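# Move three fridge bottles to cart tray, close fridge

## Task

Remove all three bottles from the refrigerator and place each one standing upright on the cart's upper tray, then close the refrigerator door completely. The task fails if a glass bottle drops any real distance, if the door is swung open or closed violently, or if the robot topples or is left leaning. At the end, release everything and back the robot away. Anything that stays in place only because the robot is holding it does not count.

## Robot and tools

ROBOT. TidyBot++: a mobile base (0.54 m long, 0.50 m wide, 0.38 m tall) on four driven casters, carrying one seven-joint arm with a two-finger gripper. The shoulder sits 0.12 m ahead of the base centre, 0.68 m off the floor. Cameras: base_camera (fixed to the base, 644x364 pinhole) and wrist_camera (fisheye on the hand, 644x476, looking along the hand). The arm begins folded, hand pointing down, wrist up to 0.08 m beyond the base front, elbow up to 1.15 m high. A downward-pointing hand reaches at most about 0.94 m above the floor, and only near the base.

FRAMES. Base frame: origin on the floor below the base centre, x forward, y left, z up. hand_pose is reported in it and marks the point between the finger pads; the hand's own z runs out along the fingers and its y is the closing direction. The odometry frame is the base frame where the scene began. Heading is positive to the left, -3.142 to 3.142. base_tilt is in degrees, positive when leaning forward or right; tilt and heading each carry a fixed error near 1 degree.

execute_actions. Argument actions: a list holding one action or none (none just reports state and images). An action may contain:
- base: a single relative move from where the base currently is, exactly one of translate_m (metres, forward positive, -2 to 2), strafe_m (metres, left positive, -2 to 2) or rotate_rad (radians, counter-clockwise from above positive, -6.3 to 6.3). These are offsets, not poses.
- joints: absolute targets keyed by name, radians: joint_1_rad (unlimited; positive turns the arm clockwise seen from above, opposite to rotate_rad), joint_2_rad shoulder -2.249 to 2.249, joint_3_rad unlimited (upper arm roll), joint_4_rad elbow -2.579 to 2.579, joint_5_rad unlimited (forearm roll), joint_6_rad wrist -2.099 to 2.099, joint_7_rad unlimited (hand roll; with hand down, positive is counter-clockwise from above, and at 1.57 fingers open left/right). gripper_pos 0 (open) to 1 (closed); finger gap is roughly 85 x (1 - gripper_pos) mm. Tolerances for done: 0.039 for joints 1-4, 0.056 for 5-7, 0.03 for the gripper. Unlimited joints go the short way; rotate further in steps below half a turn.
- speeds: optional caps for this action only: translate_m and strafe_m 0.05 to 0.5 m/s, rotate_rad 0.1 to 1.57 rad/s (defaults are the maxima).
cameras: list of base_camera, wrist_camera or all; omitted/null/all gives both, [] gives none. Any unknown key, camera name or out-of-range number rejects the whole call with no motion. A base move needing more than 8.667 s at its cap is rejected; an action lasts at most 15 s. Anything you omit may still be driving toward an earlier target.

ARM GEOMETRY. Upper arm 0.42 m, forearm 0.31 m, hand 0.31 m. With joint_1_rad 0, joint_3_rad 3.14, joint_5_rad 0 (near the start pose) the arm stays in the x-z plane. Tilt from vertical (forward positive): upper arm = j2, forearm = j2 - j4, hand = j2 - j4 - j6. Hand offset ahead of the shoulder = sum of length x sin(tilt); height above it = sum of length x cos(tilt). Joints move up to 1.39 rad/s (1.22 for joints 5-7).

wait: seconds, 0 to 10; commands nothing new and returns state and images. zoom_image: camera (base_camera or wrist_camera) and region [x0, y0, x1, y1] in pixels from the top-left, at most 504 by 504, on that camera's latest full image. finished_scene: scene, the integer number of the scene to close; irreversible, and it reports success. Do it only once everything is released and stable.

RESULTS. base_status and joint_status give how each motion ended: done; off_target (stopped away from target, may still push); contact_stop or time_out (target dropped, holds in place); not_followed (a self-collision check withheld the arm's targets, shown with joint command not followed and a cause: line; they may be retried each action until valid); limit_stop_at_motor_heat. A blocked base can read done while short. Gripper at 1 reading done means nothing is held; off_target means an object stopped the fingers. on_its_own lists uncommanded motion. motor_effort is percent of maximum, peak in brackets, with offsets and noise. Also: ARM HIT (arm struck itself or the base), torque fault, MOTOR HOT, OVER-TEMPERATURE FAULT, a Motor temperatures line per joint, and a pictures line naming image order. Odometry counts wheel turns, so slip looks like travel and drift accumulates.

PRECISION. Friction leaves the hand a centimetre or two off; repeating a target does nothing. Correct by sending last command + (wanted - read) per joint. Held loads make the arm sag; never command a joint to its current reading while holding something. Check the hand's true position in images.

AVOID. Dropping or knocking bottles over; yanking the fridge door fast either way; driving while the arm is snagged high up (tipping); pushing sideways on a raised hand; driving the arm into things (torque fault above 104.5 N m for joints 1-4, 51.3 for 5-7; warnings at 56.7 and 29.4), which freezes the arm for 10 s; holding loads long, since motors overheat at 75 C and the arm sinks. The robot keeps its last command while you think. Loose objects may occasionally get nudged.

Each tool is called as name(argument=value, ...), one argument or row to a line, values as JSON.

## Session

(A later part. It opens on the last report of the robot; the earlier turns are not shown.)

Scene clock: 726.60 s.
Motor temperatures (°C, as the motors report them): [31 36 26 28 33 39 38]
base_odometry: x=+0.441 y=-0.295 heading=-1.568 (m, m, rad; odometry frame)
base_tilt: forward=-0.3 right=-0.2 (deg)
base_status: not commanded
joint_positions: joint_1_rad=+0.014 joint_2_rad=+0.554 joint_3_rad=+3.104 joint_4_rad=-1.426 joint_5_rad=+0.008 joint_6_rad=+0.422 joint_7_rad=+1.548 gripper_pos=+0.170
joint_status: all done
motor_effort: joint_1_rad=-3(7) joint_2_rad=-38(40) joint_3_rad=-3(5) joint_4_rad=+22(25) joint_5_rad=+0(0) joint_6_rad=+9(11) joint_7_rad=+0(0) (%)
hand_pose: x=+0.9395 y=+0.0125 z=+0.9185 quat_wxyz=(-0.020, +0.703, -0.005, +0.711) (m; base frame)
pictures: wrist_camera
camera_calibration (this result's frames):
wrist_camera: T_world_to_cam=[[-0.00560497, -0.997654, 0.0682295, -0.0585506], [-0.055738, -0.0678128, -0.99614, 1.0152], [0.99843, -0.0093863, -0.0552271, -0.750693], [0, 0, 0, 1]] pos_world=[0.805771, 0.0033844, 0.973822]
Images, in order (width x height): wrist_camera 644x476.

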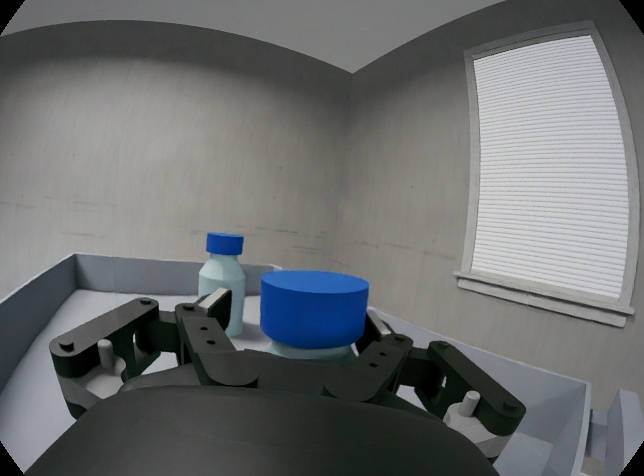

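execute_actions(
  actions=[
    {"joints":{"gripper_pos":0.0}},
  ],
  cameras=[],
)

execute_actions(
  actions=[
    {"base":{"translate_m":-0.2},"joints":{"joint_2_rad":0.3,"joint_6_rad":0.2}},
  ],
  cameras=[],
)

execute_actions(
  actions=[
    {"base":{"strafe_m":-0.19}},
  ],
  cameras=[],
)

execute_actions(
  actions=[
    {"base":{"rotate_rad":1.82}},
  ],
  cameras=[],
)

execute_actions(
  actions=[
    {"base":{"strafe_m":0.13},"joints":{"joint_2_rad":1.33,"joint_4_rad":-0.875,"joint_6_rad":0.62}},
  ],
  cameras=[],
)

execute_actions(
  actions=[
    {"base":{"translate_m":0.72}},
  ],
  cameras=["wrist_camera"],
)

Scene clock: 751.00 s.
Motor temperatures (°C, as the motors report them): [31 36 26 28 33 39 38]
base_odometry: x=+0.441 y=-0.295 heading=-1.568 (m, m, rad; odometry frame)
base_tilt: forward=-0.3 right=-0.2 (deg)
base_status: not commanded
joint_positions: joint_1_rad=+0.014 joint_2_rad=+0.554 joint_3_rad=+3.104 joint_4_rad=-1.426 joint_5_rad=+0.008 joint_6_rad=+0.422 joint_7_rad=+1.548 gripper_pos=+0.000
joint_status: all done
motor_effort: joint_1_rad=+0(1) joint_2_rad=-37(38) joint_3_rad=-2(2) joint_4_rad=+22(22) joint_5_rad=-1(1) joint_6_rad=+8(9) joint_7_rad=+0(1) (%)
hand_pose: x=+0.9395 y=+0.0125 z=+0.9185 quat_wxyz=(-0.020, +0.703, -0.005, +0.711) (m; base frame)
pictures: none
No camera images: the call's "cameras" was empty. Leave "cameras" out to get every camera's image.

Scene clock: 752.83 s.
Motor temperatures (°C, as the motors report them): [31 36 26 28 33 39 38]
base_odometry: x=+0.441 y=-0.095 heading=-1.568 (m, m, rad; odometry frame)
base_tilt: forward=-0.3 right=-0.2 (deg)
base_status: done
joint_positions: joint_1_rad=+0.014 joint_2_rad=+0.298 joint_3_rad=+3.104 joint_4_rad=-1.426 joint_5_rad=+0.008 joint_6_rad=+0.231 joint_7_rad=+1.548 gripper_pos=+0.000
joint_status: all done
motor_effort: joint_1_rad=-1(2) joint_2_rad=-31(42) joint_3_rad=-1(3) joint_4_rad=+23(23) joint_5_rad=-1(1) joint_6_rad=+9(9) joint_7_rad=+0(0) (%)
hand_pose: x=+0.8630 y=+0.0142 z=+1.0602 quat_wxyz=(-0.018, +0.679, -0.001, +0.734) (m; base frame)
pictures: none
No camera images: the call's "cameras" was empty. Leave "cameras" out to get every camera's image.

Scene clock: 754.43 s.
Motor temperatures (°C, as the motors report them): [31 36 26 28 33 39 38]
base_odometry: x=+0.251 y=-0.095 heading=-1.569 (m, m, rad; odometry frame)
base_tilt: forward=-0.3 right=-0.1 (deg)
base_status: done
joint_positions: joint_1_rad=+0.017 joint_2_rad=+0.298 joint_3_rad=+3.104 joint_4_rad=-1.426 joint_5_rad=+0.008 joint_6_rad=+0.230 joint_7_rad=+1.548 gripper_pos=+0.000
joint_status: not commanded
motor_effort: joint_1_rad=-1(4) joint_2_rad=-31(31) joint_3_rad=-2(4) joint_4_rad=+23(23) joint_5_rad=-1(1) joint_6_rad=+9(8) joint_7_rad=+1(1) (%)
hand_pose: x=+0.8630 y=+0.0118 z=+1.0600 quat_wxyz=(-0.017, +0.679, -0.002, +0.734) (m; base frame)
pictures: none
No camera images: the call's "cameras" was empty. Leave "cameras" out to get every camera's image.

Scene clock: 756.97 s.
Motor temperatures (°C, as the motors report them): [31 36 26 28 33 39 38]
base_odometry: x=+0.250 y=-0.095 heading=+0.251 (m, m, rad; odometry frame)
base_tilt: forward=-0.3 right=-0.2 (deg)
base_status: done
joint_positions: joint_1_rad=+0.012 joint_2_rad=+0.311 joint_3_rad=+3.102 joint_4_rad=-1.426 joint_5_rad=+0.008 joint_6_rad=+0.230 joint_7_rad=+1.548 gripper_pos=+0.000
joint_status: not commanded
motor_effort: joint_1_rad=+0(5) joint_2_rad=-31(35) joint_3_rad=-1(4) joint_4_rad=+23(24) joint_5_rad=-1(1) joint_6_rad=+8(9) joint_7_rad=+0(0) (%)
hand_pose: x=+0.8677 y=+0.0167 z=+1.0503 quat_wxyz=(-0.020, +0.684, +0.000, +0.729) (m; base frame)
pictures: none
No camera images: the call's "cameras" was empty. Leave "cameras" out to get every camera's image.

Scene clock: 759.50 s.
Motor temperatures (°C, as the motors report them): [31 36 26 28 33 39 38]
base_odometry: x=+0.218 y=+0.031 heading=+0.252 (m, m, rad; odometry frame)
base_tilt: forward=-0.3 right=-0.2 (deg)
base_status: done
joint_positions: joint_1_rad=+0.010 joint_2_rad=+1.329 joint_3_rad=+3.102 joint_4_rad=-0.902 joint_5_rad=+0.008 joint_6_rad=+0.588 joint_7_rad=+1.548 gripper_pos=+0.000
joint_status: all done
motor_effort: joint_1_rad=+0(4) joint_2_rad=-50(54) joint_3_rad=-2(4) joint_4_rad=+19(23) joint_5_rad=-1(2) joint_6_rad=+8(10) joint_7_rad=+0(0) (%)
hand_pose: x=+1.0862 y=+0.0072 z=+0.5677 quat_wxyz=(-0.021, +0.732, -0.017, +0.681) (m; base frame)
pictures: none
No camera images: the call's "cameras" was empty. Leave "cameras" out to get every camera's image.

Scene clock: 762.30 s.
Motor temperatures (°C, as the motors report them): [31 36 26 28 33 39 38]
base_odometry: x=+0.915 y=+0.211 heading=+0.253 (m, m, rad; odometry frame)
base_tilt: forward=-0.3 right=-0.2 (deg)
base_status: done
joint_positions: joint_1_rad=+0.010 joint_2_rad=+1.330 joint_3_rad=+3.102 joint_4_rad=-0.899 joint_5_rad=+0.008 joint_6_rad=+0.589 joint_7_rad=+1.548 gripper_pos=+0.000
joint_status: not commanded
motor_effort: joint_1_rad=+0(3) joint_2_rad=-51(52) joint_3_rad=-2(3) joint_4_rad=+20(20) joint_5_rad=-1(1) joint_6_rad=+8(9) joint_7_rad=+0(0) (%)
hand_pose: x=+1.0868 y=+0.0070 z=+0.5697 quat_wxyz=(-0.021, +0.731, -0.017, +0.682) (m; base frame)
pictures: wrist_camera
camera_calibration (this result's frames):
wrist_camera: T_world_to_cam=[[-0.0154554, -0.998607, 0.0504552, -0.0186202], [-0.136989, -0.0478706, -0.989415, 0.75987], [0.990452, -0.0222036, -0.136058, -0.862237], [0, 0, 0, 1]] pos_world=[0.95781, -0.00136354, 0.635452]
Images, in order (width x height): wrist_camera 644x476.

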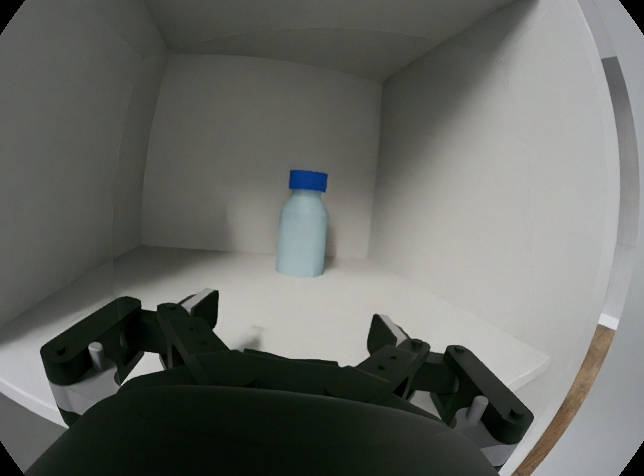

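execute_actions(
  actions=[
    {"base":{"translate_m":0.21}},
  ],
  cameras=["wrist_camera"],
)

Scene clock: 769.33 s.
Motor temperatures (°C, as the motors report them): [31 36 26 28 33 39 38]
base_odometry: x=+1.119 y=+0.264 heading=+0.253 (m, m, rad; odometry frame)
base_tilt: forward=-0.3 right=-0.2 (deg)
base_status: done
joint_positions: joint_1_rad=+0.010 joint_2_rad=+1.330 joint_3_rad=+3.102 joint_4_rad=-0.897 joint_5_rad=+0.008 joint_6_rad=+0.590 joint_7_rad=+1.548 gripper_pos=+0.000
joint_status: not commanded
motor_effort: joint_1_rad=+0(4) joint_2_rad=-51(52) joint_3_rad=-2(3) joint_4_rad=+19(20) joint_5_rad=-2(1) joint_6_rad=+9(9) joint_7_rad=+0(0) (%)
hand_pose: x=+1.0872 y=+0.0069 z=+0.5708 quat_wxyz=(-0.021, +0.730, -0.018, +0.683) (m; base frame)
pictures: wrist_camera
camera_calibration (this result's frames):
wrist_camera: T_world_to_cam=[[-0.0156431, -0.998606, 0.0504216, -0.0184915], [-0.134894, -0.047859, -0.989704, 0.758934], [0.990737, -0.0222836, -0.133957, -0.863999], [0, 0, 0, 1]] pos_world=[0.958082, -0.00139696, 0.636313]
Images, in order (width x height): wrist_camera 644x476.

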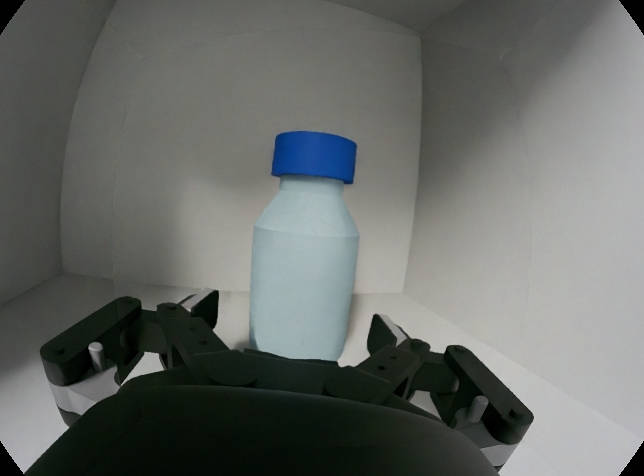

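execute_actions(
  actions=[
    {"base":{"translate_m":0.035}},
  ],
  cameras=[],
)

execute_actions(
  actions=[
    {"joints":{"gripper_pos":1.0}},
  ],
  cameras=["wrist_camera"],
)

Scene clock: 786.93 s.
Motor temperatures (°C, as the motors report them): [31 37 26 28 33 39 38]
base_odometry: x=+1.153 y=+0.272 heading=+0.254 (m, m, rad; odometry frame)
base_tilt: forward=-0.3 right=-0.1 (deg)
base_status: done
joint_positions: joint_1_rad=+0.010 joint_2_rad=+1.329 joint_3_rad=+3.102 joint_4_rad=-0.896 joint_5_rad=+0.008 joint_6_rad=+0.590 joint_7_rad=+1.548 gripper_pos=+0.000
joint_status: not commanded
motor_effort: joint_1_rad=-1(3) joint_2_rad=-51(52) joint_3_rad=-2(3) joint_4_rad=+20(20) joint_5_rad=-1(1) joint_6_rad=+8(9) joint_7_rad=+0(1) (%)
hand_pose: x=+1.0876 y=+0.0069 z=+0.5718 quat_wxyz=(-0.021, +0.729, -0.018, +0.684) (m; base frame)
pictures: none
No camera images: the call's "cameras" was empty. Leave "cameras" out to get every camera's image.

Scene clock: 788.03 s.
Motor temperatures (°C, as the motors report them): [31 37 26 28 33 39 38]
base_odometry: x=+1.153 y=+0.272 heading=+0.254 (m, m, rad; odometry frame)
base_tilt: forward=-0.3 right=-0.2 (deg)
base_status: not commanded
joint_positions: joint_1_rad=+0.010 joint_2_rad=+1.329 joint_3_rad=+3.102 joint_4_rad=-0.896 joint_5_rad=+0.008 joint_6_rad=+0.590 joint_7_rad=+1.548 gripper_pos=+0.271
joint_status: gripper_pos off_target (ended at +0.271, target +1.000)
motor_effort: joint_1_rad=+0(4) joint_2_rad=-50(51) joint_3_rad=-2(3) joint_4_rad=+20(20) joint_5_rad=-1(1) joint_6_rad=+8(9) joint_7_rad=+0(0) (%)
hand_pose: x=+1.0876 y=+0.0064 z=+0.5719 quat_wxyz=(-0.021, +0.729, -0.018, +0.684) (m; base frame)
pictures: wrist_camera
camera_calibration (this result's frames):
wrist_camera: T_world_to_cam=[[-0.0162983, -0.998591, 0.0505066, -0.0183747], [-0.132714, -0.0479058, -0.989996, 0.757861], [0.99102, -0.0228382, -0.131746, -0.865771], [0, 0, 0, 1]] pos_world=[0.958276, -0.00181552, 0.637146]
Images, in order (width x height): wrist_camera 644x476.

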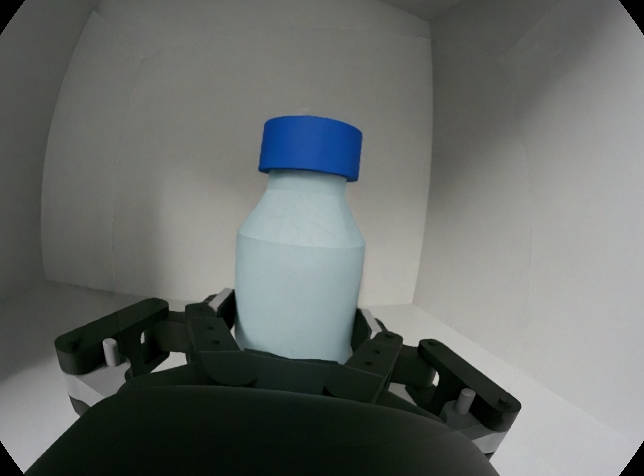

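execute_actions(
  actions=[
    {"base":{"translate_m":-0.5},"joints":{"joint_2_rad":1.25,"joint_6_rad":0.55},"speeds":{"translate_m":0.3}},
  ],
  cameras=[],
)

execute_actions(
  actions=[
    {"base":{"translate_m":-0.45},"joints":{"joint_2_rad":0.37,"joint_4_rad":-1.43,"joint_6_rad":0.25}},
  ],
  cameras=[],
)

execute_actions(
  actions=[
    {"base":{"rotate_rad":-1.82},"speeds":{"rotate_rad":0.9}},
  ],
  cameras=[],
)

execute_actions(
  actions=[
    {"base":{"strafe_m":0.155}},
  ],
  cameras=[],
)

execute_actions(
  actions=[
    {"base":{"translate_m":0.19}},
  ],
  cameras=["wrist_camera","base_camera"],
)

Scene clock: 822.37 s.
Motor temperatures (°C, as the motors report them): [31 39 26 28 33 39 38]
base_odometry: x=+0.668 y=+0.146 heading=+0.255 (m, m, rad; odometry frame)
base_tilt: forward=-0.3 right=-0.2 (deg)
base_status: done
joint_positions: joint_1_rad=+0.010 joint_2_rad=+1.294 joint_3_rad=+3.102 joint_4_rad=-0.895 joint_5_rad=+0.008 joint_6_rad=+0.551 joint_7_rad=+1.548 gripper_pos=+0.271
joint_status: joint_2_rad off_target (ended at +1.294, target +1.250); the others done
motor_effort: joint_1_rad=+0(8) joint_2_rad=-57(59) joint_3_rad=-3(5) joint_4_rad=+24(25) joint_5_rad=-1(1) joint_6_rad=+13(13) joint_7_rad=+0(0) (%)
hand_pose: x=+1.0903 y=+0.0067 z=+0.5942 quat_wxyz=(-0.021, +0.730, -0.017, +0.683) (m; base frame)
pictures: none
No camera images: the call's "cameras" was empty. Leave "cameras" out to get every camera's image.

Scene clock: 824.80 s.
Motor temperatures (°C, as the motors report them): [31 39 26 28 33 39 38]
base_odometry: x=+0.233 y=+0.033 heading=+0.255 (m, m, rad; odometry frame)
base_tilt: forward=-0.2 right=-0.2 (deg)
base_status: done
joint_positions: joint_1_rad=+0.010 joint_2_rad=+0.400 joint_3_rad=+3.102 joint_4_rad=-1.432 joint_5_rad=+0.008 joint_6_rad=+0.253 joint_7_rad=+1.548 gripper_pos=+0.271
joint_status: all done
motor_effort: joint_1_rad=-1(4) joint_2_rad=-39(60) joint_3_rad=-2(4) joint_4_rad=+27(28) joint_5_rad=-1(0) joint_6_rad=+12(14) joint_7_rad=+0(0) (%)
hand_pose: x=+0.8972 y=+0.0178 z=+0.9860 quat_wxyz=(-0.021, +0.710, +0.000, +0.704) (m; base frame)
pictures: none
No camera images: the call's "cameras" was empty. Leave "cameras" out to get every camera's image.

Scene clock: 827.87 s.
Motor temperatures (°C, as the motors report them): [31 39 26 28 33 39 38]
base_odometry: x=+0.233 y=+0.033 heading=-1.564 (m, m, rad; odometry frame)
base_tilt: forward=-0.3 right=-0.2 (deg)
base_status: done
joint_positions: joint_1_rad=+0.022 joint_2_rad=+0.400 joint_3_rad=+3.107 joint_4_rad=-1.432 joint_5_rad=+0.008 joint_6_rad=+0.253 joint_7_rad=+1.548 gripper_pos=+0.271
joint_status: not commanded
motor_effort: joint_1_rad=-1(5) joint_2_rad=-39(40) joint_3_rad=-1(6) joint_4_rad=+27(27) joint_5_rad=-1(1) joint_6_rad=+13(13) joint_7_rad=+0(1) (%)
hand_pose: x=+0.8975 y=+0.0052 z=+0.9857 quat_wxyz=(-0.014, +0.710, -0.006, +0.704) (m; base frame)
pictures: none
No camera images: the call's "cameras" was empty. Leave "cameras" out to get every camera's image.

Scene clock: 829.37 s.
Motor temperatures (°C, as the motors report them): [31 39 26 28 33 39 38]
base_odometry: x=+0.388 y=+0.034 heading=-1.565 (m, m, rad; odometry frame)
base_tilt: forward=-0.3 right=-0.2 (deg)
base_status: done
joint_positions: joint_1_rad=+0.012 joint_2_rad=+0.400 joint_3_rad=+3.104 joint_4_rad=-1.432 joint_5_rad=+0.008 joint_6_rad=+0.252 joint_7_rad=+1.548 gripper_pos=+0.271
joint_status: not commanded
motor_effort: joint_1_rad=+0(5) joint_2_rad=-39(40) joint_3_rad=-1(4) joint_4_rad=+28(28) joint_5_rad=+0(3) joint_6_rad=+13(13) joint_7_rad=+1(0) (%)
hand_pose: x=+0.8973 y=+0.0147 z=+0.9857 quat_wxyz=(-0.019, +0.710, -0.002, +0.704) (m; base frame)
pictures: none
No camera images: the call's "cameras" was empty. Leave "cameras" out to get every camera's image.

Scene clock: 830.97 s.
Motor temperatures (°C, as the motors report them): [31 39 26 28 33 39 38]
base_odometry: x=+0.389 y=-0.156 heading=-1.565 (m, m, rad; odometry frame)
base_tilt: forward=-0.3 right=-0.2 (deg)
base_status: done
joint_positions: joint_1_rad=+0.012 joint_2_rad=+0.406 joint_3_rad=+3.104 joint_4_rad=-1.434 joint_5_rad=+0.008 joint_6_rad=+0.251 joint_7_rad=+1.548 gripper_pos=+0.271
joint_status: not commanded
motor_effort: joint_1_rad=-1(3) joint_2_rad=-39(42) joint_3_rad=-1(3) joint_4_rad=+27(29) joint_5_rad=-1(1) joint_6_rad=+12(13) joint_7_rad=+0(0) (%)
hand_pose: x=+0.8988 y=+0.0147 z=+0.9799 quat_wxyz=(-0.019, +0.713, -0.002, +0.701) (m; base frame)
pictures: base_camera, wrist_camera
camera_calibration (this result's frames):
wrist_camera: T_world_to_cam=[[-0.000461912, -0.997185, 0.0749775, -0.0720349], [-0.0850902, -0.0746664, -0.993572, 1.09821], [0.996373, -0.0068388, -0.0848162, -0.675765], [0, 0, 0, 1]] pos_world=[0.766728, 0.00554579, 1.03924]
Images, in order (width x height): base_camera 644x364, wrist_camera 644x476.

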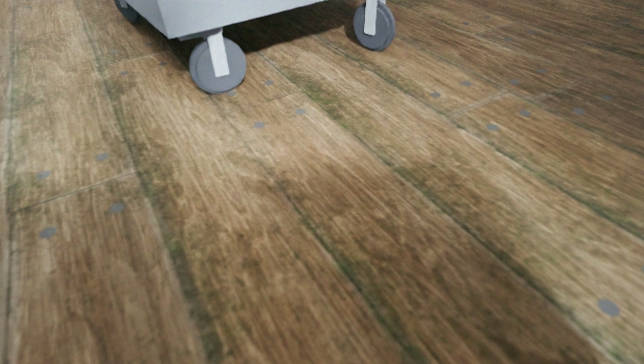

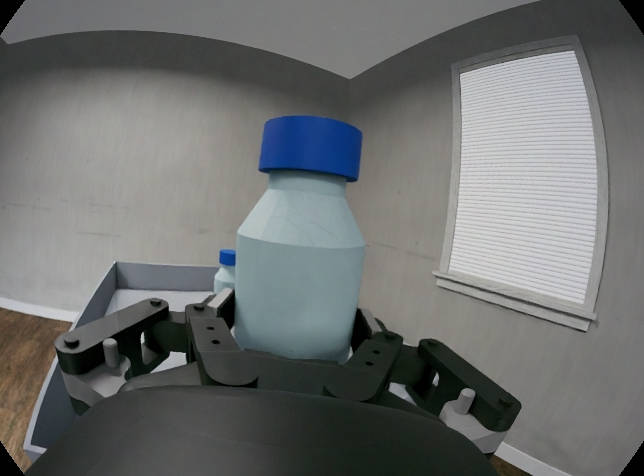

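execute_actions(
  actions=[
    {"base":{"strafe_m":-0.1}},
  ],
  cameras=[],
)

execute_actions(
  actions=[
    {"base":{"translate_m":0.155}},
  ],
  cameras=["wrist_camera"],
)

Scene clock: 856.37 s.
Motor temperatures (°C, as the motors report them): [31 39 26 28 33 39 38]
base_odometry: x=+0.289 y=-0.157 heading=-1.564 (m, m, rad; odometry frame)
base_tilt: forward=-0.3 right=-0.2 (deg)
base_status: done
joint_positions: joint_1_rad=+0.021 joint_2_rad=+0.406 joint_3_rad=+3.105 joint_4_rad=-1.434 joint_5_rad=+0.008 joint_6_rad=+0.251 joint_7_rad=+1.548 gripper_pos=+0.271
joint_status: not commanded
motor_effort: joint_1_rad=+0(5) joint_2_rad=-39(40) joint_3_rad=-2(4) joint_4_rad=+27(28) joint_5_rad=-1(2) joint_6_rad=+12(13) joint_7_rad=+0(1) (%)
hand_pose: x=+0.8989 y=+0.0080 z=+0.9798 quat_wxyz=(-0.016, +0.713, -0.005, +0.701) (m; base frame)
pictures: none
No camera images: the call's "cameras" was empty. Leave "cameras" out to get every camera's image.

Scene clock: 857.87 s.
Motor temperatures (°C, as the motors report them): [31 39 26 28 33 39 38]
base_odometry: x=+0.290 y=-0.312 heading=-1.565 (m, m, rad; odometry frame)
base_tilt: forward=-0.3 right=-0.2 (deg)
base_status: done
joint_positions: joint_1_rad=+0.021 joint_2_rad=+0.406 joint_3_rad=+3.105 joint_4_rad=-1.435 joint_5_rad=+0.008 joint_6_rad=+0.250 joint_7_rad=+1.548 gripper_pos=+0.271
joint_status: not commanded
motor_effort: joint_1_rad=-1(1) joint_2_rad=-39(42) joint_3_rad=-2(2) joint_4_rad=+27(29) joint_5_rad=-1(2) joint_6_rad=+12(13) joint_7_rad=+0(0) (%)
hand_pose: x=+0.8990 y=+0.0080 z=+0.9782 quat_wxyz=(-0.016, +0.714, -0.005, +0.700) (m; base frame)
pictures: wrist_camera
camera_calibration (this result's frames):
wrist_camera: T_world_to_cam=[[-0.00890602, -0.997122, 0.0752846, -0.0713145], [-0.0887292, -0.0742026, -0.993288, 1.09905], [0.996016, -0.0155262, -0.087813, -0.672835], [0, 0, 0, 1]] pos_world=[0.767036, -0.0000037233, 1.03796]
Images, in order (width x height): wrist_camera 644x476.

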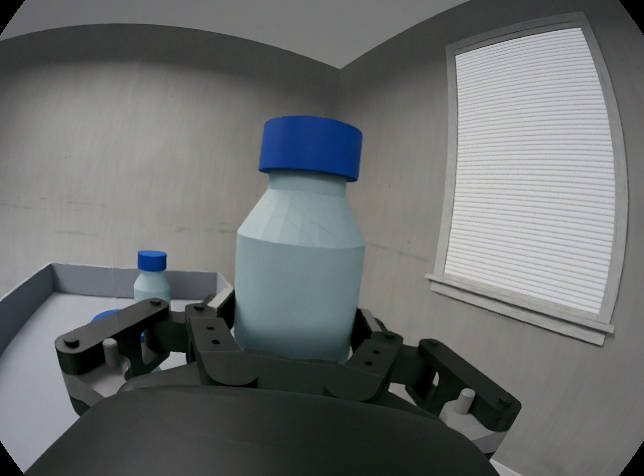

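execute_actions(
  actions=[
    {"joints":{"joint_6_rad":-0.5}},
  ],
  cameras=["wrist_camera"],
)

Scene clock: 868.47 s.
Motor temperatures (°C, as the motors report them): [31 39 26 28 33 39 38]
base_odometry: x=+0.290 y=-0.312 heading=-1.565 (m, m, rad; odometry frame)
base_tilt: forward=-0.3 right=-0.2 (deg)
base_status: not commanded
joint_positions: joint_1_rad=+0.012 joint_2_rad=+0.328 joint_3_rad=+3.099 joint_4_rad=-1.384 joint_5_rad=+0.010 joint_6_rad=-0.447 joint_7_rad=+1.557 gripper_pos=+0.274
joint_status: all done
motor_effort: joint_1_rad=-1(5) joint_2_rad=-23(39) joint_3_rad=-1(2) joint_4_rad=+14(27) joint_5_rad=-3(4) joint_6_rad=+2(12) joint_7_rad=-1(3) (%)
hand_pose: x=+0.8240 y=+0.0172 z=+0.8639 quat_wxyz=(-0.012, +0.881, +0.006, +0.472) (m; base frame)
pictures: wrist_camera
camera_calibration (this result's frames):
wrist_camera: T_world_to_cam=[[0.0576015, -0.994655, 0.0856969, -0.117993], [-0.605805, -0.103053, -0.788911, 1.22952], [0.793525, -0.00647317, -0.608503, 0.00841602], [0, 0, 0, 1]] pos_world=[0.744965, 0.00939761, 0.985211]
Images, in order (width x height): wrist_camera 644x476.

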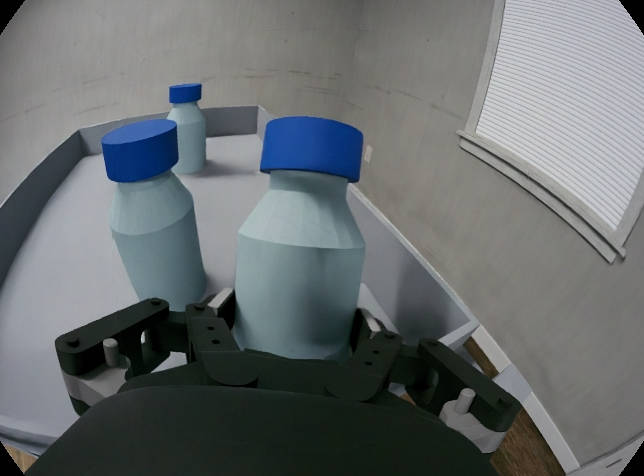

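execute_actions(
  actions=[
    {"joints":{"joint_6_rad":0.25,"joint_2_rad":0.33}},
  ],
  cameras=[],
)

execute_actions(
  actions=[
    {"base":{"strafe_m":0.26}},
  ],
  cameras=["wrist_camera"],
)

Scene clock: 881.30 s.
Motor temperatures (°C, as the motors report them): [31 38 26 28 33 39 38]
base_odometry: x=+0.290 y=-0.312 heading=-1.565 (m, m, rad; odometry frame)
base_tilt: forward=-0.3 right=-0.2 (deg)
base_status: not commanded
joint_positions: joint_1_rad=+0.012 joint_2_rad=+0.356 joint_3_rad=+3.099 joint_4_rad=-1.450 joint_5_rad=+0.010 joint_6_rad=+0.214 joint_7_rad=+1.557 gripper_pos=+0.274
joint_status: all done
motor_effort: joint_1_rad=-1(0) joint_2_rad=-37(43) joint_3_rad=-2(2) joint_4_rad=+28(30) joint_5_rad=-1(2) joint_6_rad=+12(14) joint_7_rad=+0(1) (%)
hand_pose: x=+0.8817 y=+0.0183 z=+0.9972 quat_wxyz=(-0.017, +0.714, +0.004, +0.700) (m; base frame)
pictures: none
No camera images: the call's "cameras" was empty. Leave "cameras" out to get every camera's image.

Scene clock: 883.13 s.
Motor temperatures (°C, as the motors report them): [31 38 26 28 33 39 38]
base_odometry: x=+0.550 y=-0.311 heading=-1.565 (m, m, rad; odometry frame)
base_tilt: forward=-0.3 right=-0.2 (deg)
base_status: done
joint_positions: joint_1_rad=+0.008 joint_2_rad=+0.356 joint_3_rad=+3.099 joint_4_rad=-1.450 joint_5_rad=+0.010 joint_6_rad=+0.214 joint_7_rad=+1.557 gripper_pos=+0.274
joint_status: not commanded
motor_effort: joint_1_rad=+1(4) joint_2_rad=-38(38) joint_3_rad=-1(4) joint_4_rad=+28(28) joint_5_rad=-1(2) joint_6_rad=+12(13) joint_7_rad=+0(0) (%)
hand_pose: x=+0.8816 y=+0.0216 z=+0.9972 quat_wxyz=(-0.018, +0.714, +0.006, +0.700) (m; base frame)
pictures: wrist_camera
camera_calibration (this result's frames):
wrist_camera: T_world_to_cam=[[0.00982855, -0.99628, 0.0856083, -0.0861775], [-0.0870034, -0.0861398, -0.992477, 1.11529], [0.99616, 0.0023064, -0.0875265, -0.65449], [0, 0, 0, 1]] pos_world=[0.749858, 0.0117233, 1.05699]
Images, in order (width x height): wrist_camera 644x476.

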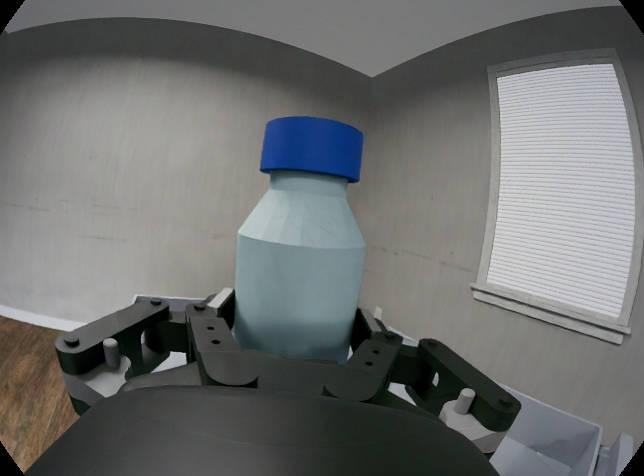

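execute_actions(
  actions=[
    {"joints":{"joint_2_rad":0.54,"joint_4_rad":-1.41,"joint_6_rad":0.47}},
  ],
  cameras=["wrist_camera"],
)

Scene clock: 893.33 s.
Motor temperatures (°C, as the motors report them): [31 38 26 28 33 39 38]
base_odometry: x=+0.550 y=-0.311 heading=-1.565 (m, m, rad; odometry frame)
base_tilt: forward=-0.3 right=-0.2 (deg)
base_status: not commanded
joint_positions: joint_1_rad=+0.008 joint_2_rad=+0.566 joint_3_rad=+3.099 joint_4_rad=-1.443 joint_5_rad=+0.009 joint_6_rad=+0.414 joint_7_rad=+1.557 gripper_pos=+0.274
joint_status: all done
motor_effort: joint_1_rad=-1(2) joint_2_rad=-43(46) joint_3_rad=-2(3) joint_4_rad=+26(28) joint_5_rad=+0(3) joint_6_rad=+13(23) joint_7_rad=+1(0) (%)
hand_pose: x=+0.9397 y=+0.0204 z=+0.8968 quat_wxyz=(-0.021, +0.715, +0.002, +0.698) (m; base frame)
pictures: wrist_camera
camera_calibration (this result's frames):
wrist_camera: T_world_to_cam=[[0.00781489, -0.997037, 0.0765225, -0.0692302], [-0.0905775, -0.0769161, -0.992915, 1.02416], [0.995859, 0.000828302, -0.0909103, -0.717739], [0, 0, 0, 1]] pos_world=[0.808073, 0.0103437, 0.95695]
Images, in order (width x height): wrist_camera 644x476.

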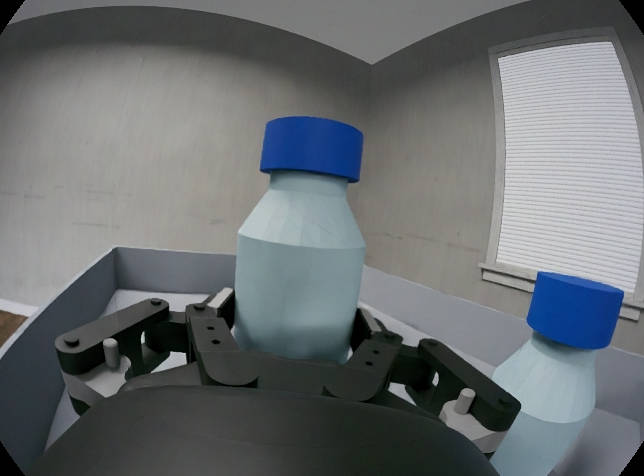

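execute_actions(
  actions=[
    {"joints":{"gripper_pos":0.2}},
  ],
  cameras=["wrist_camera"],
)

Scene clock: 899.47 s.
Motor temperatures (°C, as the motors report them): [31 38 26 28 33 39 38]
base_odometry: x=+0.550 y=-0.311 heading=-1.565 (m, m, rad; odometry frame)
base_tilt: forward=-0.3 right=-0.2 (deg)
base_status: not commanded
joint_positions: joint_1_rad=+0.009 joint_2_rad=+0.536 joint_3_rad=+3.099 joint_4_rad=-1.429 joint_5_rad=+0.009 joint_6_rad=+0.441 joint_7_rad=+1.557 gripper_pos=+0.200
joint_status: all done
motor_effort: joint_1_rad=-2(4) joint_2_rad=-36(43) joint_3_rad=-2(4) joint_4_rad=+22(26) joint_5_rad=-1(3) joint_6_rad=+8(13) joint_7_rad=+0(0) (%)
hand_pose: x=+0.9344 y=+0.0200 z=+0.9374 quat_wxyz=(-0.021, +0.691, +0.002, +0.723) (m; base frame)
pictures: wrist_camera
camera_calibration (this result's frames):
wrist_camera: T_world_to_cam=[[0.00160473, -0.997128, 0.0757124, -0.0661436], [-0.0212026, -0.0757294, -0.996903, 1.00285], [0.999774, -0.0000055463, -0.0212633, -0.777743], [0, 0, 0, 1]] pos_world=[0.798937, 0.00998741, 0.988217]
Images, in order (width x height): wrist_camera 644x476.

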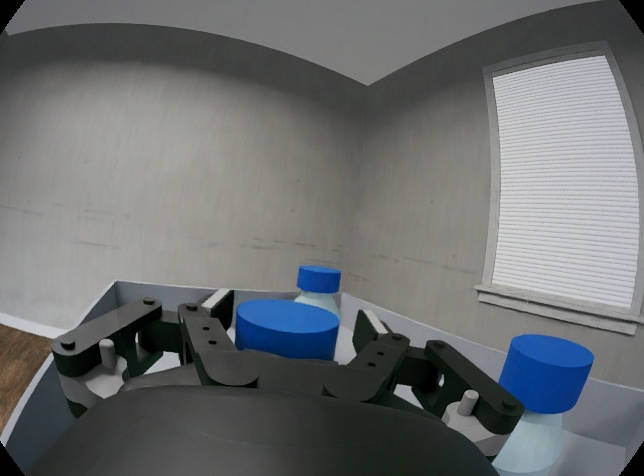

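execute_actions(
  actions=[
    {"joints":{"joint_2_rad":0.3,"joint_6_rad":0.2,"gripper_pos":0.1}},
  ],
  cameras=[],
)

execute_actions(
  actions=[
    {"base":{"translate_m":-0.25},"joints":{"joint_2_rad":-0.36,"joint_4_rad":-2.53,"joint_6_rad":0.6,"gripper_pos":1.0}},
  ],
  cameras=[],
)

execute_actions(
  actions=[
    {"base":{"rotate_rad":2.565}},
  ],
  cameras=[],
)

execute_actions(
  actions=[
    {"base":{"strafe_m":-0.89}},
  ],
  cameras=["wrist_camera","base_camera"],
)

Scene clock: 950.03 s.
Motor temperatures (°C, as the motors report them): [31 38 26 29 33 39 38]
base_odometry: x=+0.550 y=-0.311 heading=-1.565 (m, m, rad; odometry frame)
base_tilt: forward=-0.3 right=-0.2 (deg)
base_status: not commanded
joint_positions: joint_1_rad=+0.009 joint_2_rad=+0.297 joint_3_rad=+3.099 joint_4_rad=-1.426 joint_5_rad=+0.009 joint_6_rad=+0.232 joint_7_rad=+1.557 gripper_pos=+0.100
joint_status: all done
motor_effort: joint_1_rad=+0(1) joint_2_rad=-30(40) joint_3_rad=-1(2) joint_4_rad=+23(23) joint_5_rad=-1(1) joint_6_rad=+9(10) joint_7_rad=+0(1) (%)
hand_pose: x=+0.8622 y=+0.0213 z=+1.0613 quat_wxyz=(-0.018, +0.679, +0.006, +0.734) (m; base frame)
pictures: none
No camera images: the call's "cameras" was empty. Leave "cameras" out to get every camera's image.

Scene clock: 952.43 s.
Motor temperatures (°C, as the motors report them): [31 37 26 28 33 39 38]
base_odometry: x=+0.549 y=-0.061 heading=-1.565 (m, m, rad; odometry frame)
base_tilt: forward=-0.3 right=-0.2 (deg)
base_status: done
joint_positions: joint_1_rad=+0.009 joint_2_rad=-0.353 joint_3_rad=+3.099 joint_4_rad=-2.506 joint_5_rad=+0.009 joint_6_rad=+0.567 joint_7_rad=+1.557 gripper_pos=+0.999
joint_status: all done
motor_effort: joint_1_rad=+0(0) joint_2_rad=-6(34) joint_3_rad=+0(2) joint_4_rad=+20(23) joint_5_rad=-1(1) joint_6_rad=+8(9) joint_7_rad=+1(0) (%)
hand_pose: x=+0.5466 y=+0.0197 z=+0.8987 quat_wxyz=(-0.010, +0.712, +0.016, +0.702) (m; base frame)
pictures: none
No camera images: the call's "cameras" was empty. Leave "cameras" out to get every camera's image.

Scene clock: 955.40 s.
Motor temperatures (°C, as the motors report them): [31 37 26 28 33 39 38]
base_odometry: x=+0.549 y=-0.061 heading=+1.000 (m, m, rad; odometry frame)
base_tilt: forward=-0.3 right=-0.2 (deg)
base_status: done
joint_positions: joint_1_rad=+0.009 joint_2_rad=-0.353 joint_3_rad=+3.099 joint_4_rad=-2.506 joint_5_rad=+0.009 joint_6_rad=+0.568 joint_7_rad=+1.557 gripper_pos=+0.999
joint_status: not commanded
motor_effort: joint_1_rad=-1(2) joint_2_rad=-6(7) joint_3_rad=+0(1) joint_4_rad=+20(21) joint_5_rad=-1(2) joint_6_rad=+9(9) joint_7_rad=+0(0) (%)
hand_pose: x=+0.5466 y=+0.0197 z=+0.8990 quat_wxyz=(-0.010, +0.712, +0.016, +0.702) (m; base frame)
pictures: none
No camera images: the call's "cameras" was empty. Leave "cameras" out to get every camera's image.

Scene clock: 958.57 s.
Motor temperatures (°C, as the motors report them): [31 37 26 28 33 39 38]
base_odometry: x=+1.298 y=-0.541 heading=+1.000 (m, m, rad; odometry frame)
base_tilt: forward=-0.4 right=-0.2 (deg)
base_status: done
joint_positions: joint_1_rad=-0.117 joint_2_rad=-0.434 joint_3_rad=+2.956 joint_4_rad=-2.570 joint_5_rad=+0.092 joint_6_rad=+0.584 joint_7_rad=+1.557 gripper_pos=+0.999
joint_status: not commanded
motor_effort: joint_1_rad=+26(27) joint_2_rad=+9(11) joint_3_rad=+31(31) joint_4_rad=+31(32) joint_5_rad=-20(21) joint_6_rad=+6(9) joint_7_rad=+1(1) (%)
hand_pose: x=+0.4921 y=+0.1449 z=+0.8953 quat_wxyz=(-0.069, +0.685, +0.167, +0.706) (m; base frame)
pictures: base_camera, wrist_camera
camera_calibration (this result's frames):
wrist_camera: T_world_to_cam=[[0.294349, -0.924415, 0.24252, -0.241658], [0.0201963, -0.247689, -0.968629, 0.940174], [0.955484, 0.290013, -0.0542374, -0.327171], [0, 0, 0, 1]] pos_world=[0.364751, 0.104363, 0.951542]
Images, in order (width x height): base_camera 644x364, wrist_camera 644x476.

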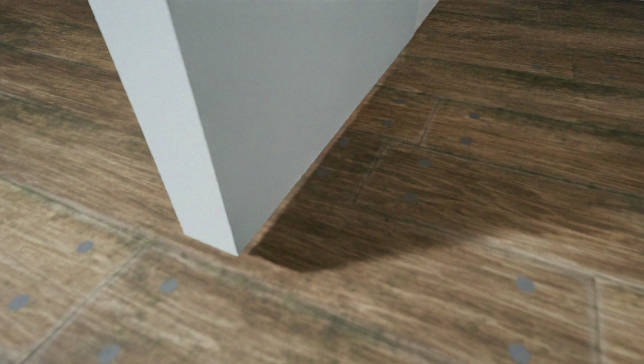

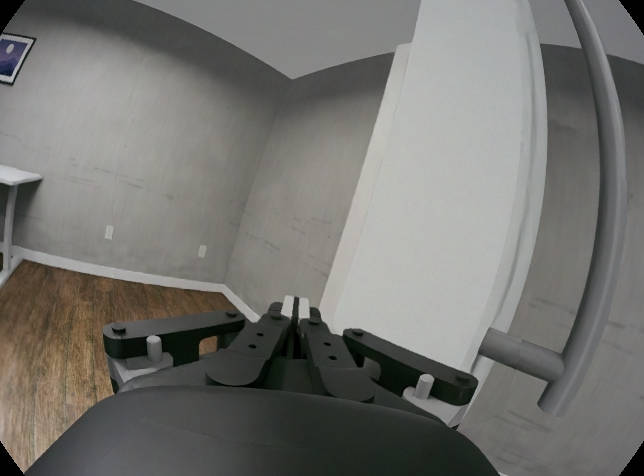

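execute_actions(
  actions=[
    {"base":{"translate_m":-0.15}},
  ],
  cameras=[],
)

execute_actions(
  actions=[
    {"base":{"strafe_m":-0.25}},
  ],
  cameras=[],
)

execute_actions(
  actions=[
    {"base":{"translate_m":0.4}},
  ],
  cameras=["wrist_camera","base_camera"],
)

Scene clock: 978.37 s.
Motor temperatures (°C, as the motors report them): [31 36 27 29 33 39 38]
base_odometry: x=+1.217 y=-0.667 heading=+1.000 (m, m, rad; odometry frame)
base_tilt: forward=-0.3 right=-0.1 (deg)
base_status: done
joint_positions: joint_1_rad=+0.004 joint_2_rad=-0.364 joint_3_rad=+3.100 joint_4_rad=-2.529 joint_5_rad=+0.034 joint_6_rad=+0.591 joint_7_rad=+1.557 gripper_pos=+0.999
joint_status: not commanded
motor_effort: joint_1_rad=+0(25) joint_2_rad=-5(10) joint_3_rad=+0(29) joint_4_rad=+20(30) joint_5_rad=-2(19) joint_6_rad=+8(9) joint_7_rad=+0(1) (%)
hand_pose: x=+0.5399 y=+0.0251 z=+0.8972 quat_wxyz=(-0.008, +0.708, +0.030, +0.705) (m; base frame)
pictures: none
No camera images: the call's "cameras" was empty. Leave "cameras" out to get every camera's image.

Scene clock: 980.13 s.
Motor temperatures (°C, as the motors report them): [31 36 27 29 33 39 38]
base_odometry: x=+1.427 y=-0.803 heading=+1.000 (m, m, rad; odometry frame)
base_tilt: forward=-0.3 right=-0.1 (deg)
base_status: done
joint_positions: joint_1_rad=+0.004 joint_2_rad=-0.364 joint_3_rad=+3.100 joint_4_rad=-2.529 joint_5_rad=+0.034 joint_6_rad=+0.591 joint_7_rad=+1.557 gripper_pos=+0.999
joint_status: not commanded
motor_effort: joint_1_rad=-1(0) joint_2_rad=-6(6) joint_3_rad=+0(2) joint_4_rad=+20(20) joint_5_rad=-2(2) joint_6_rad=+9(9) joint_7_rad=+0(0) (%)
hand_pose: x=+0.5399 y=+0.0251 z=+0.8972 quat_wxyz=(-0.008, +0.708, +0.030, +0.705) (m; base frame)
pictures: none
No camera images: the call's "cameras" was empty. Leave "cameras" out to get every camera's image.

Scene clock: 982.30 s.
Motor temperatures (°C, as the motors report them): [31 36 27 29 33 39 38]
base_odometry: x=+1.644 y=-0.466 heading=+0.999 (m, m, rad; odometry frame)
base_tilt: forward=-0.3 right=-0.2 (deg)
base_status: done
joint_positions: joint_1_rad=+0.004 joint_2_rad=-0.356 joint_3_rad=+3.100 joint_4_rad=-2.529 joint_5_rad=+0.034 joint_6_rad=+0.591 joint_7_rad=+1.557 gripper_pos=+0.999
joint_status: not commanded
motor_effort: joint_1_rad=-1(0) joint_2_rad=-6(8) joint_3_rad=+0(0) joint_4_rad=+20(21) joint_5_rad=-2(1) joint_6_rad=+9(9) joint_7_rad=+0(0) (%)
hand_pose: x=+0.5415 y=+0.0251 z=+0.8941 quat_wxyz=(-0.009, +0.711, +0.030, +0.703) (m; base frame)
pictures: base_camera, wrist_camera
camera_calibration (this result's frames):
wrist_camera: T_world_to_cam=[[0.0289465, -0.990669, 0.133182, -0.123532], [-0.0742693, -0.135001, -0.988058, 0.974093], [0.996818, 0.0187095, -0.0774841, -0.33439], [0, 0, 0, 1]] pos_world=[0.409247, 0.0153813, 0.953003]
Images, in order (width x height): base_camera 644x364, wrist_camera 644x476.

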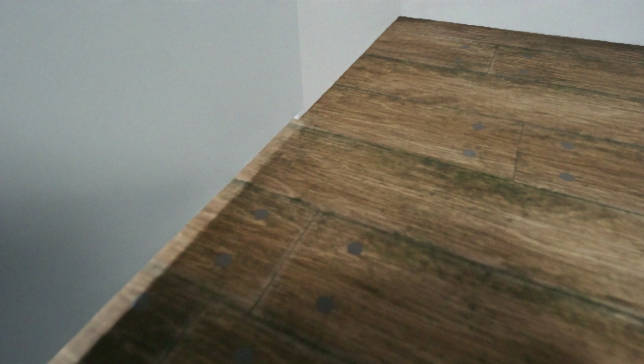

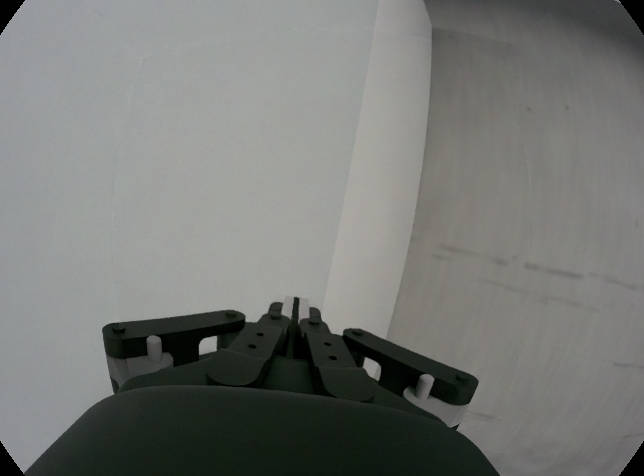

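execute_actions(
  actions=[
    {"base":{"strafe_m":0.45},"speeds":{"strafe_m":0.12}},
  ],
  cameras=["base_camera"],
)

Scene clock: 996.23 s.
Motor temperatures (°C, as the motors report them): [31 35 27 28 33 39 38]
base_odometry: x=+1.265 y=-0.222 heading=+0.999 (m, m, rad; odometry frame)
base_tilt: forward=-0.3 right=-0.2 (deg)
base_status: done
joint_positions: joint_1_rad=+0.011 joint_2_rad=-0.357 joint_3_rad=+3.105 joint_4_rad=-2.529 joint_5_rad=+0.025 joint_6_rad=+0.591 joint_7_rad=+1.557 gripper_pos=+0.999
joint_status: not commanded
motor_effort: joint_1_rad=+0(6) joint_2_rad=-6(6) joint_3_rad=+0(6) joint_4_rad=+20(22) joint_5_rad=-2(2) joint_6_rad=+9(9) joint_7_rad=+1(0) (%)
hand_pose: x=+0.5418 y=+0.0186 z=+0.8943 quat_wxyz=(-0.006, +0.711, +0.021, +0.703) (m; base frame)
pictures: base_camera
Images, in order (width x height): base_camera 644x364.

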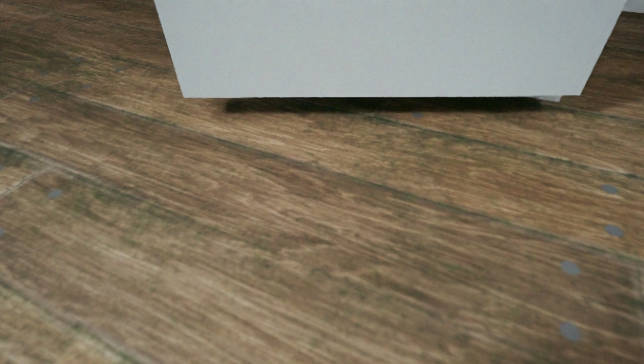

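execute_actions(
  actions=[
    {"base":{"translate_m":0.6},"speeds":{"translate_m":0.12}},
  ],
  cameras=["base_camera","wrist_camera"],
)

Scene clock: 1020.27 s.
Motor temperatures (°C, as the motors report them): [31 35 27 29 33 39 38]
base_odometry: x=+1.591 y=+0.280 heading=+0.992 (m, m, rad; odometry frame)
base_tilt: forward=-0.4 right=-0.2 (deg)
base_status: translate_m time_out (by the wheels' count: +0.598 of +0.600)
joint_positions: joint_1_rad=+0.004 joint_2_rad=-0.503 joint_3_rad=+3.097 joint_4_rad=-2.588 joint_5_rad=+0.036 joint_6_rad=+0.514 joint_7_rad=+1.561 gripper_pos=+0.999
joint_status: not commanded
motor_effort: joint_1_rad=+3(13) joint_2_rad=+22(29) joint_3_rad=+4(16) joint_4_rad=+32(35) joint_5_rad=-6(14) joint_6_rad=+25(27) joint_7_rad=-1(3) (%)
hand_pose: x=+0.5000 y=+0.0247 z=+0.8948 quat_wxyz=(-0.003, +0.707, +0.034, +0.706) (m; base frame)
pictures: base_camera, wrist_camera
camera_calibration (this result's frames):
wrist_camera: T_world_to_cam=[[0.0262107, -0.988862, 0.146511, -0.133426], [-0.0637499, -0.147916, -0.986943, 0.965716], [0.997622, 0.0165284, -0.0669168, -0.302846], [0, 0, 0, 1]] pos_world=[0.367187, 0.0159113, 0.95239]
Images, in order (width x height): base_camera 644x364, wrist_camera 644x476.

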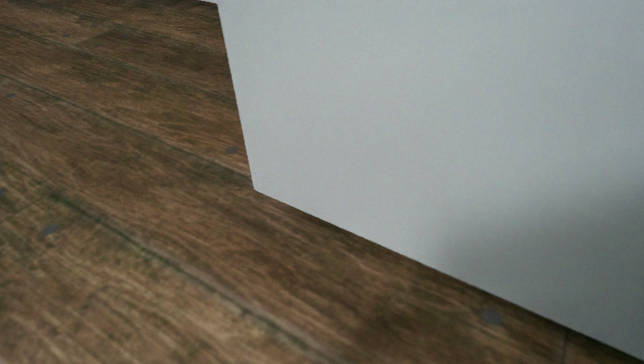

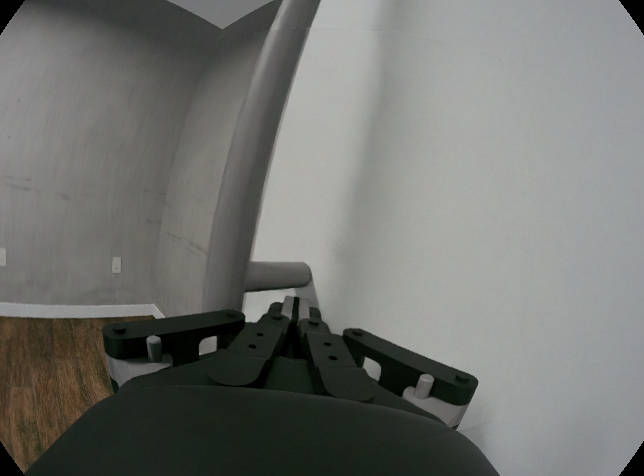

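execute_actions(
  actions=[
    {"base":{"translate_m":-0.6}},
  ],
  cameras=["base_camera","wrist_camera"],
)

Scene clock: 1036.57 s.
Motor temperatures (°C, as the motors report them): [31 34 27 29 33 40 38]
base_odometry: x=+1.263 y=-0.223 heading=+0.992 (m, m, rad; odometry frame)
base_tilt: forward=-0.3 right=-0.1 (deg)
base_status: done
joint_positions: joint_1_rad=+0.005 joint_2_rad=-0.358 joint_3_rad=+3.098 joint_4_rad=-2.541 joint_5_rad=+0.031 joint_6_rad=+0.591 joint_7_rad=+1.561 gripper_pos=+0.999
joint_status: not commanded
motor_effort: joint_1_rad=+0(2) joint_2_rad=-6(28) joint_3_rad=+0(3) joint_4_rad=+20(31) joint_5_rad=-1(1) joint_6_rad=+9(15) joint_7_rad=+0(2) (%)
hand_pose: x=+0.5389 y=+0.0247 z=+0.8880 quat_wxyz=(-0.007, +0.714, +0.030, +0.699) (m; base frame)
pictures: base_camera, wrist_camera
camera_calibration (this result's frames):
wrist_camera: T_world_to_cam=[[0.028904, -0.990397, 0.135201, -0.12478], [-0.0845702, -0.137195, -0.986927, 0.972344], [0.995998, 0.0170922, -0.0877235, -0.322723], [0, 0, 0, 1]] pos_world=[0.407269, 0.0153354, 0.948193]
Images, in order (width x height): base_camera 644x364, wrist_camera 644x476.

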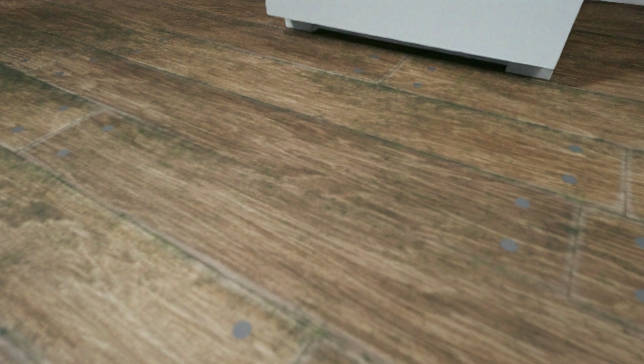

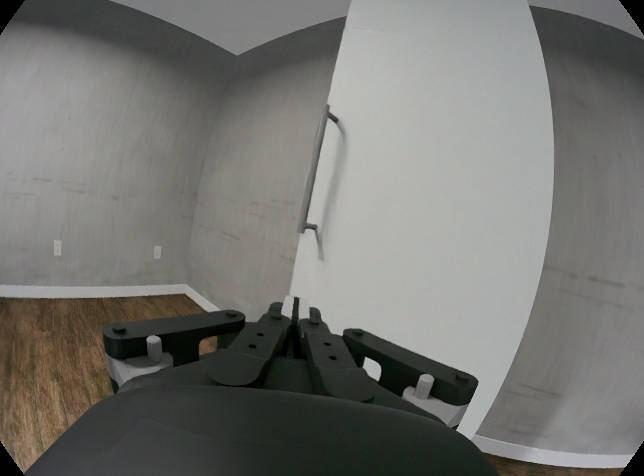

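Door appears closed. Finish.

finished_scene(
  scene=1,
)

The scene is finished: the task was done.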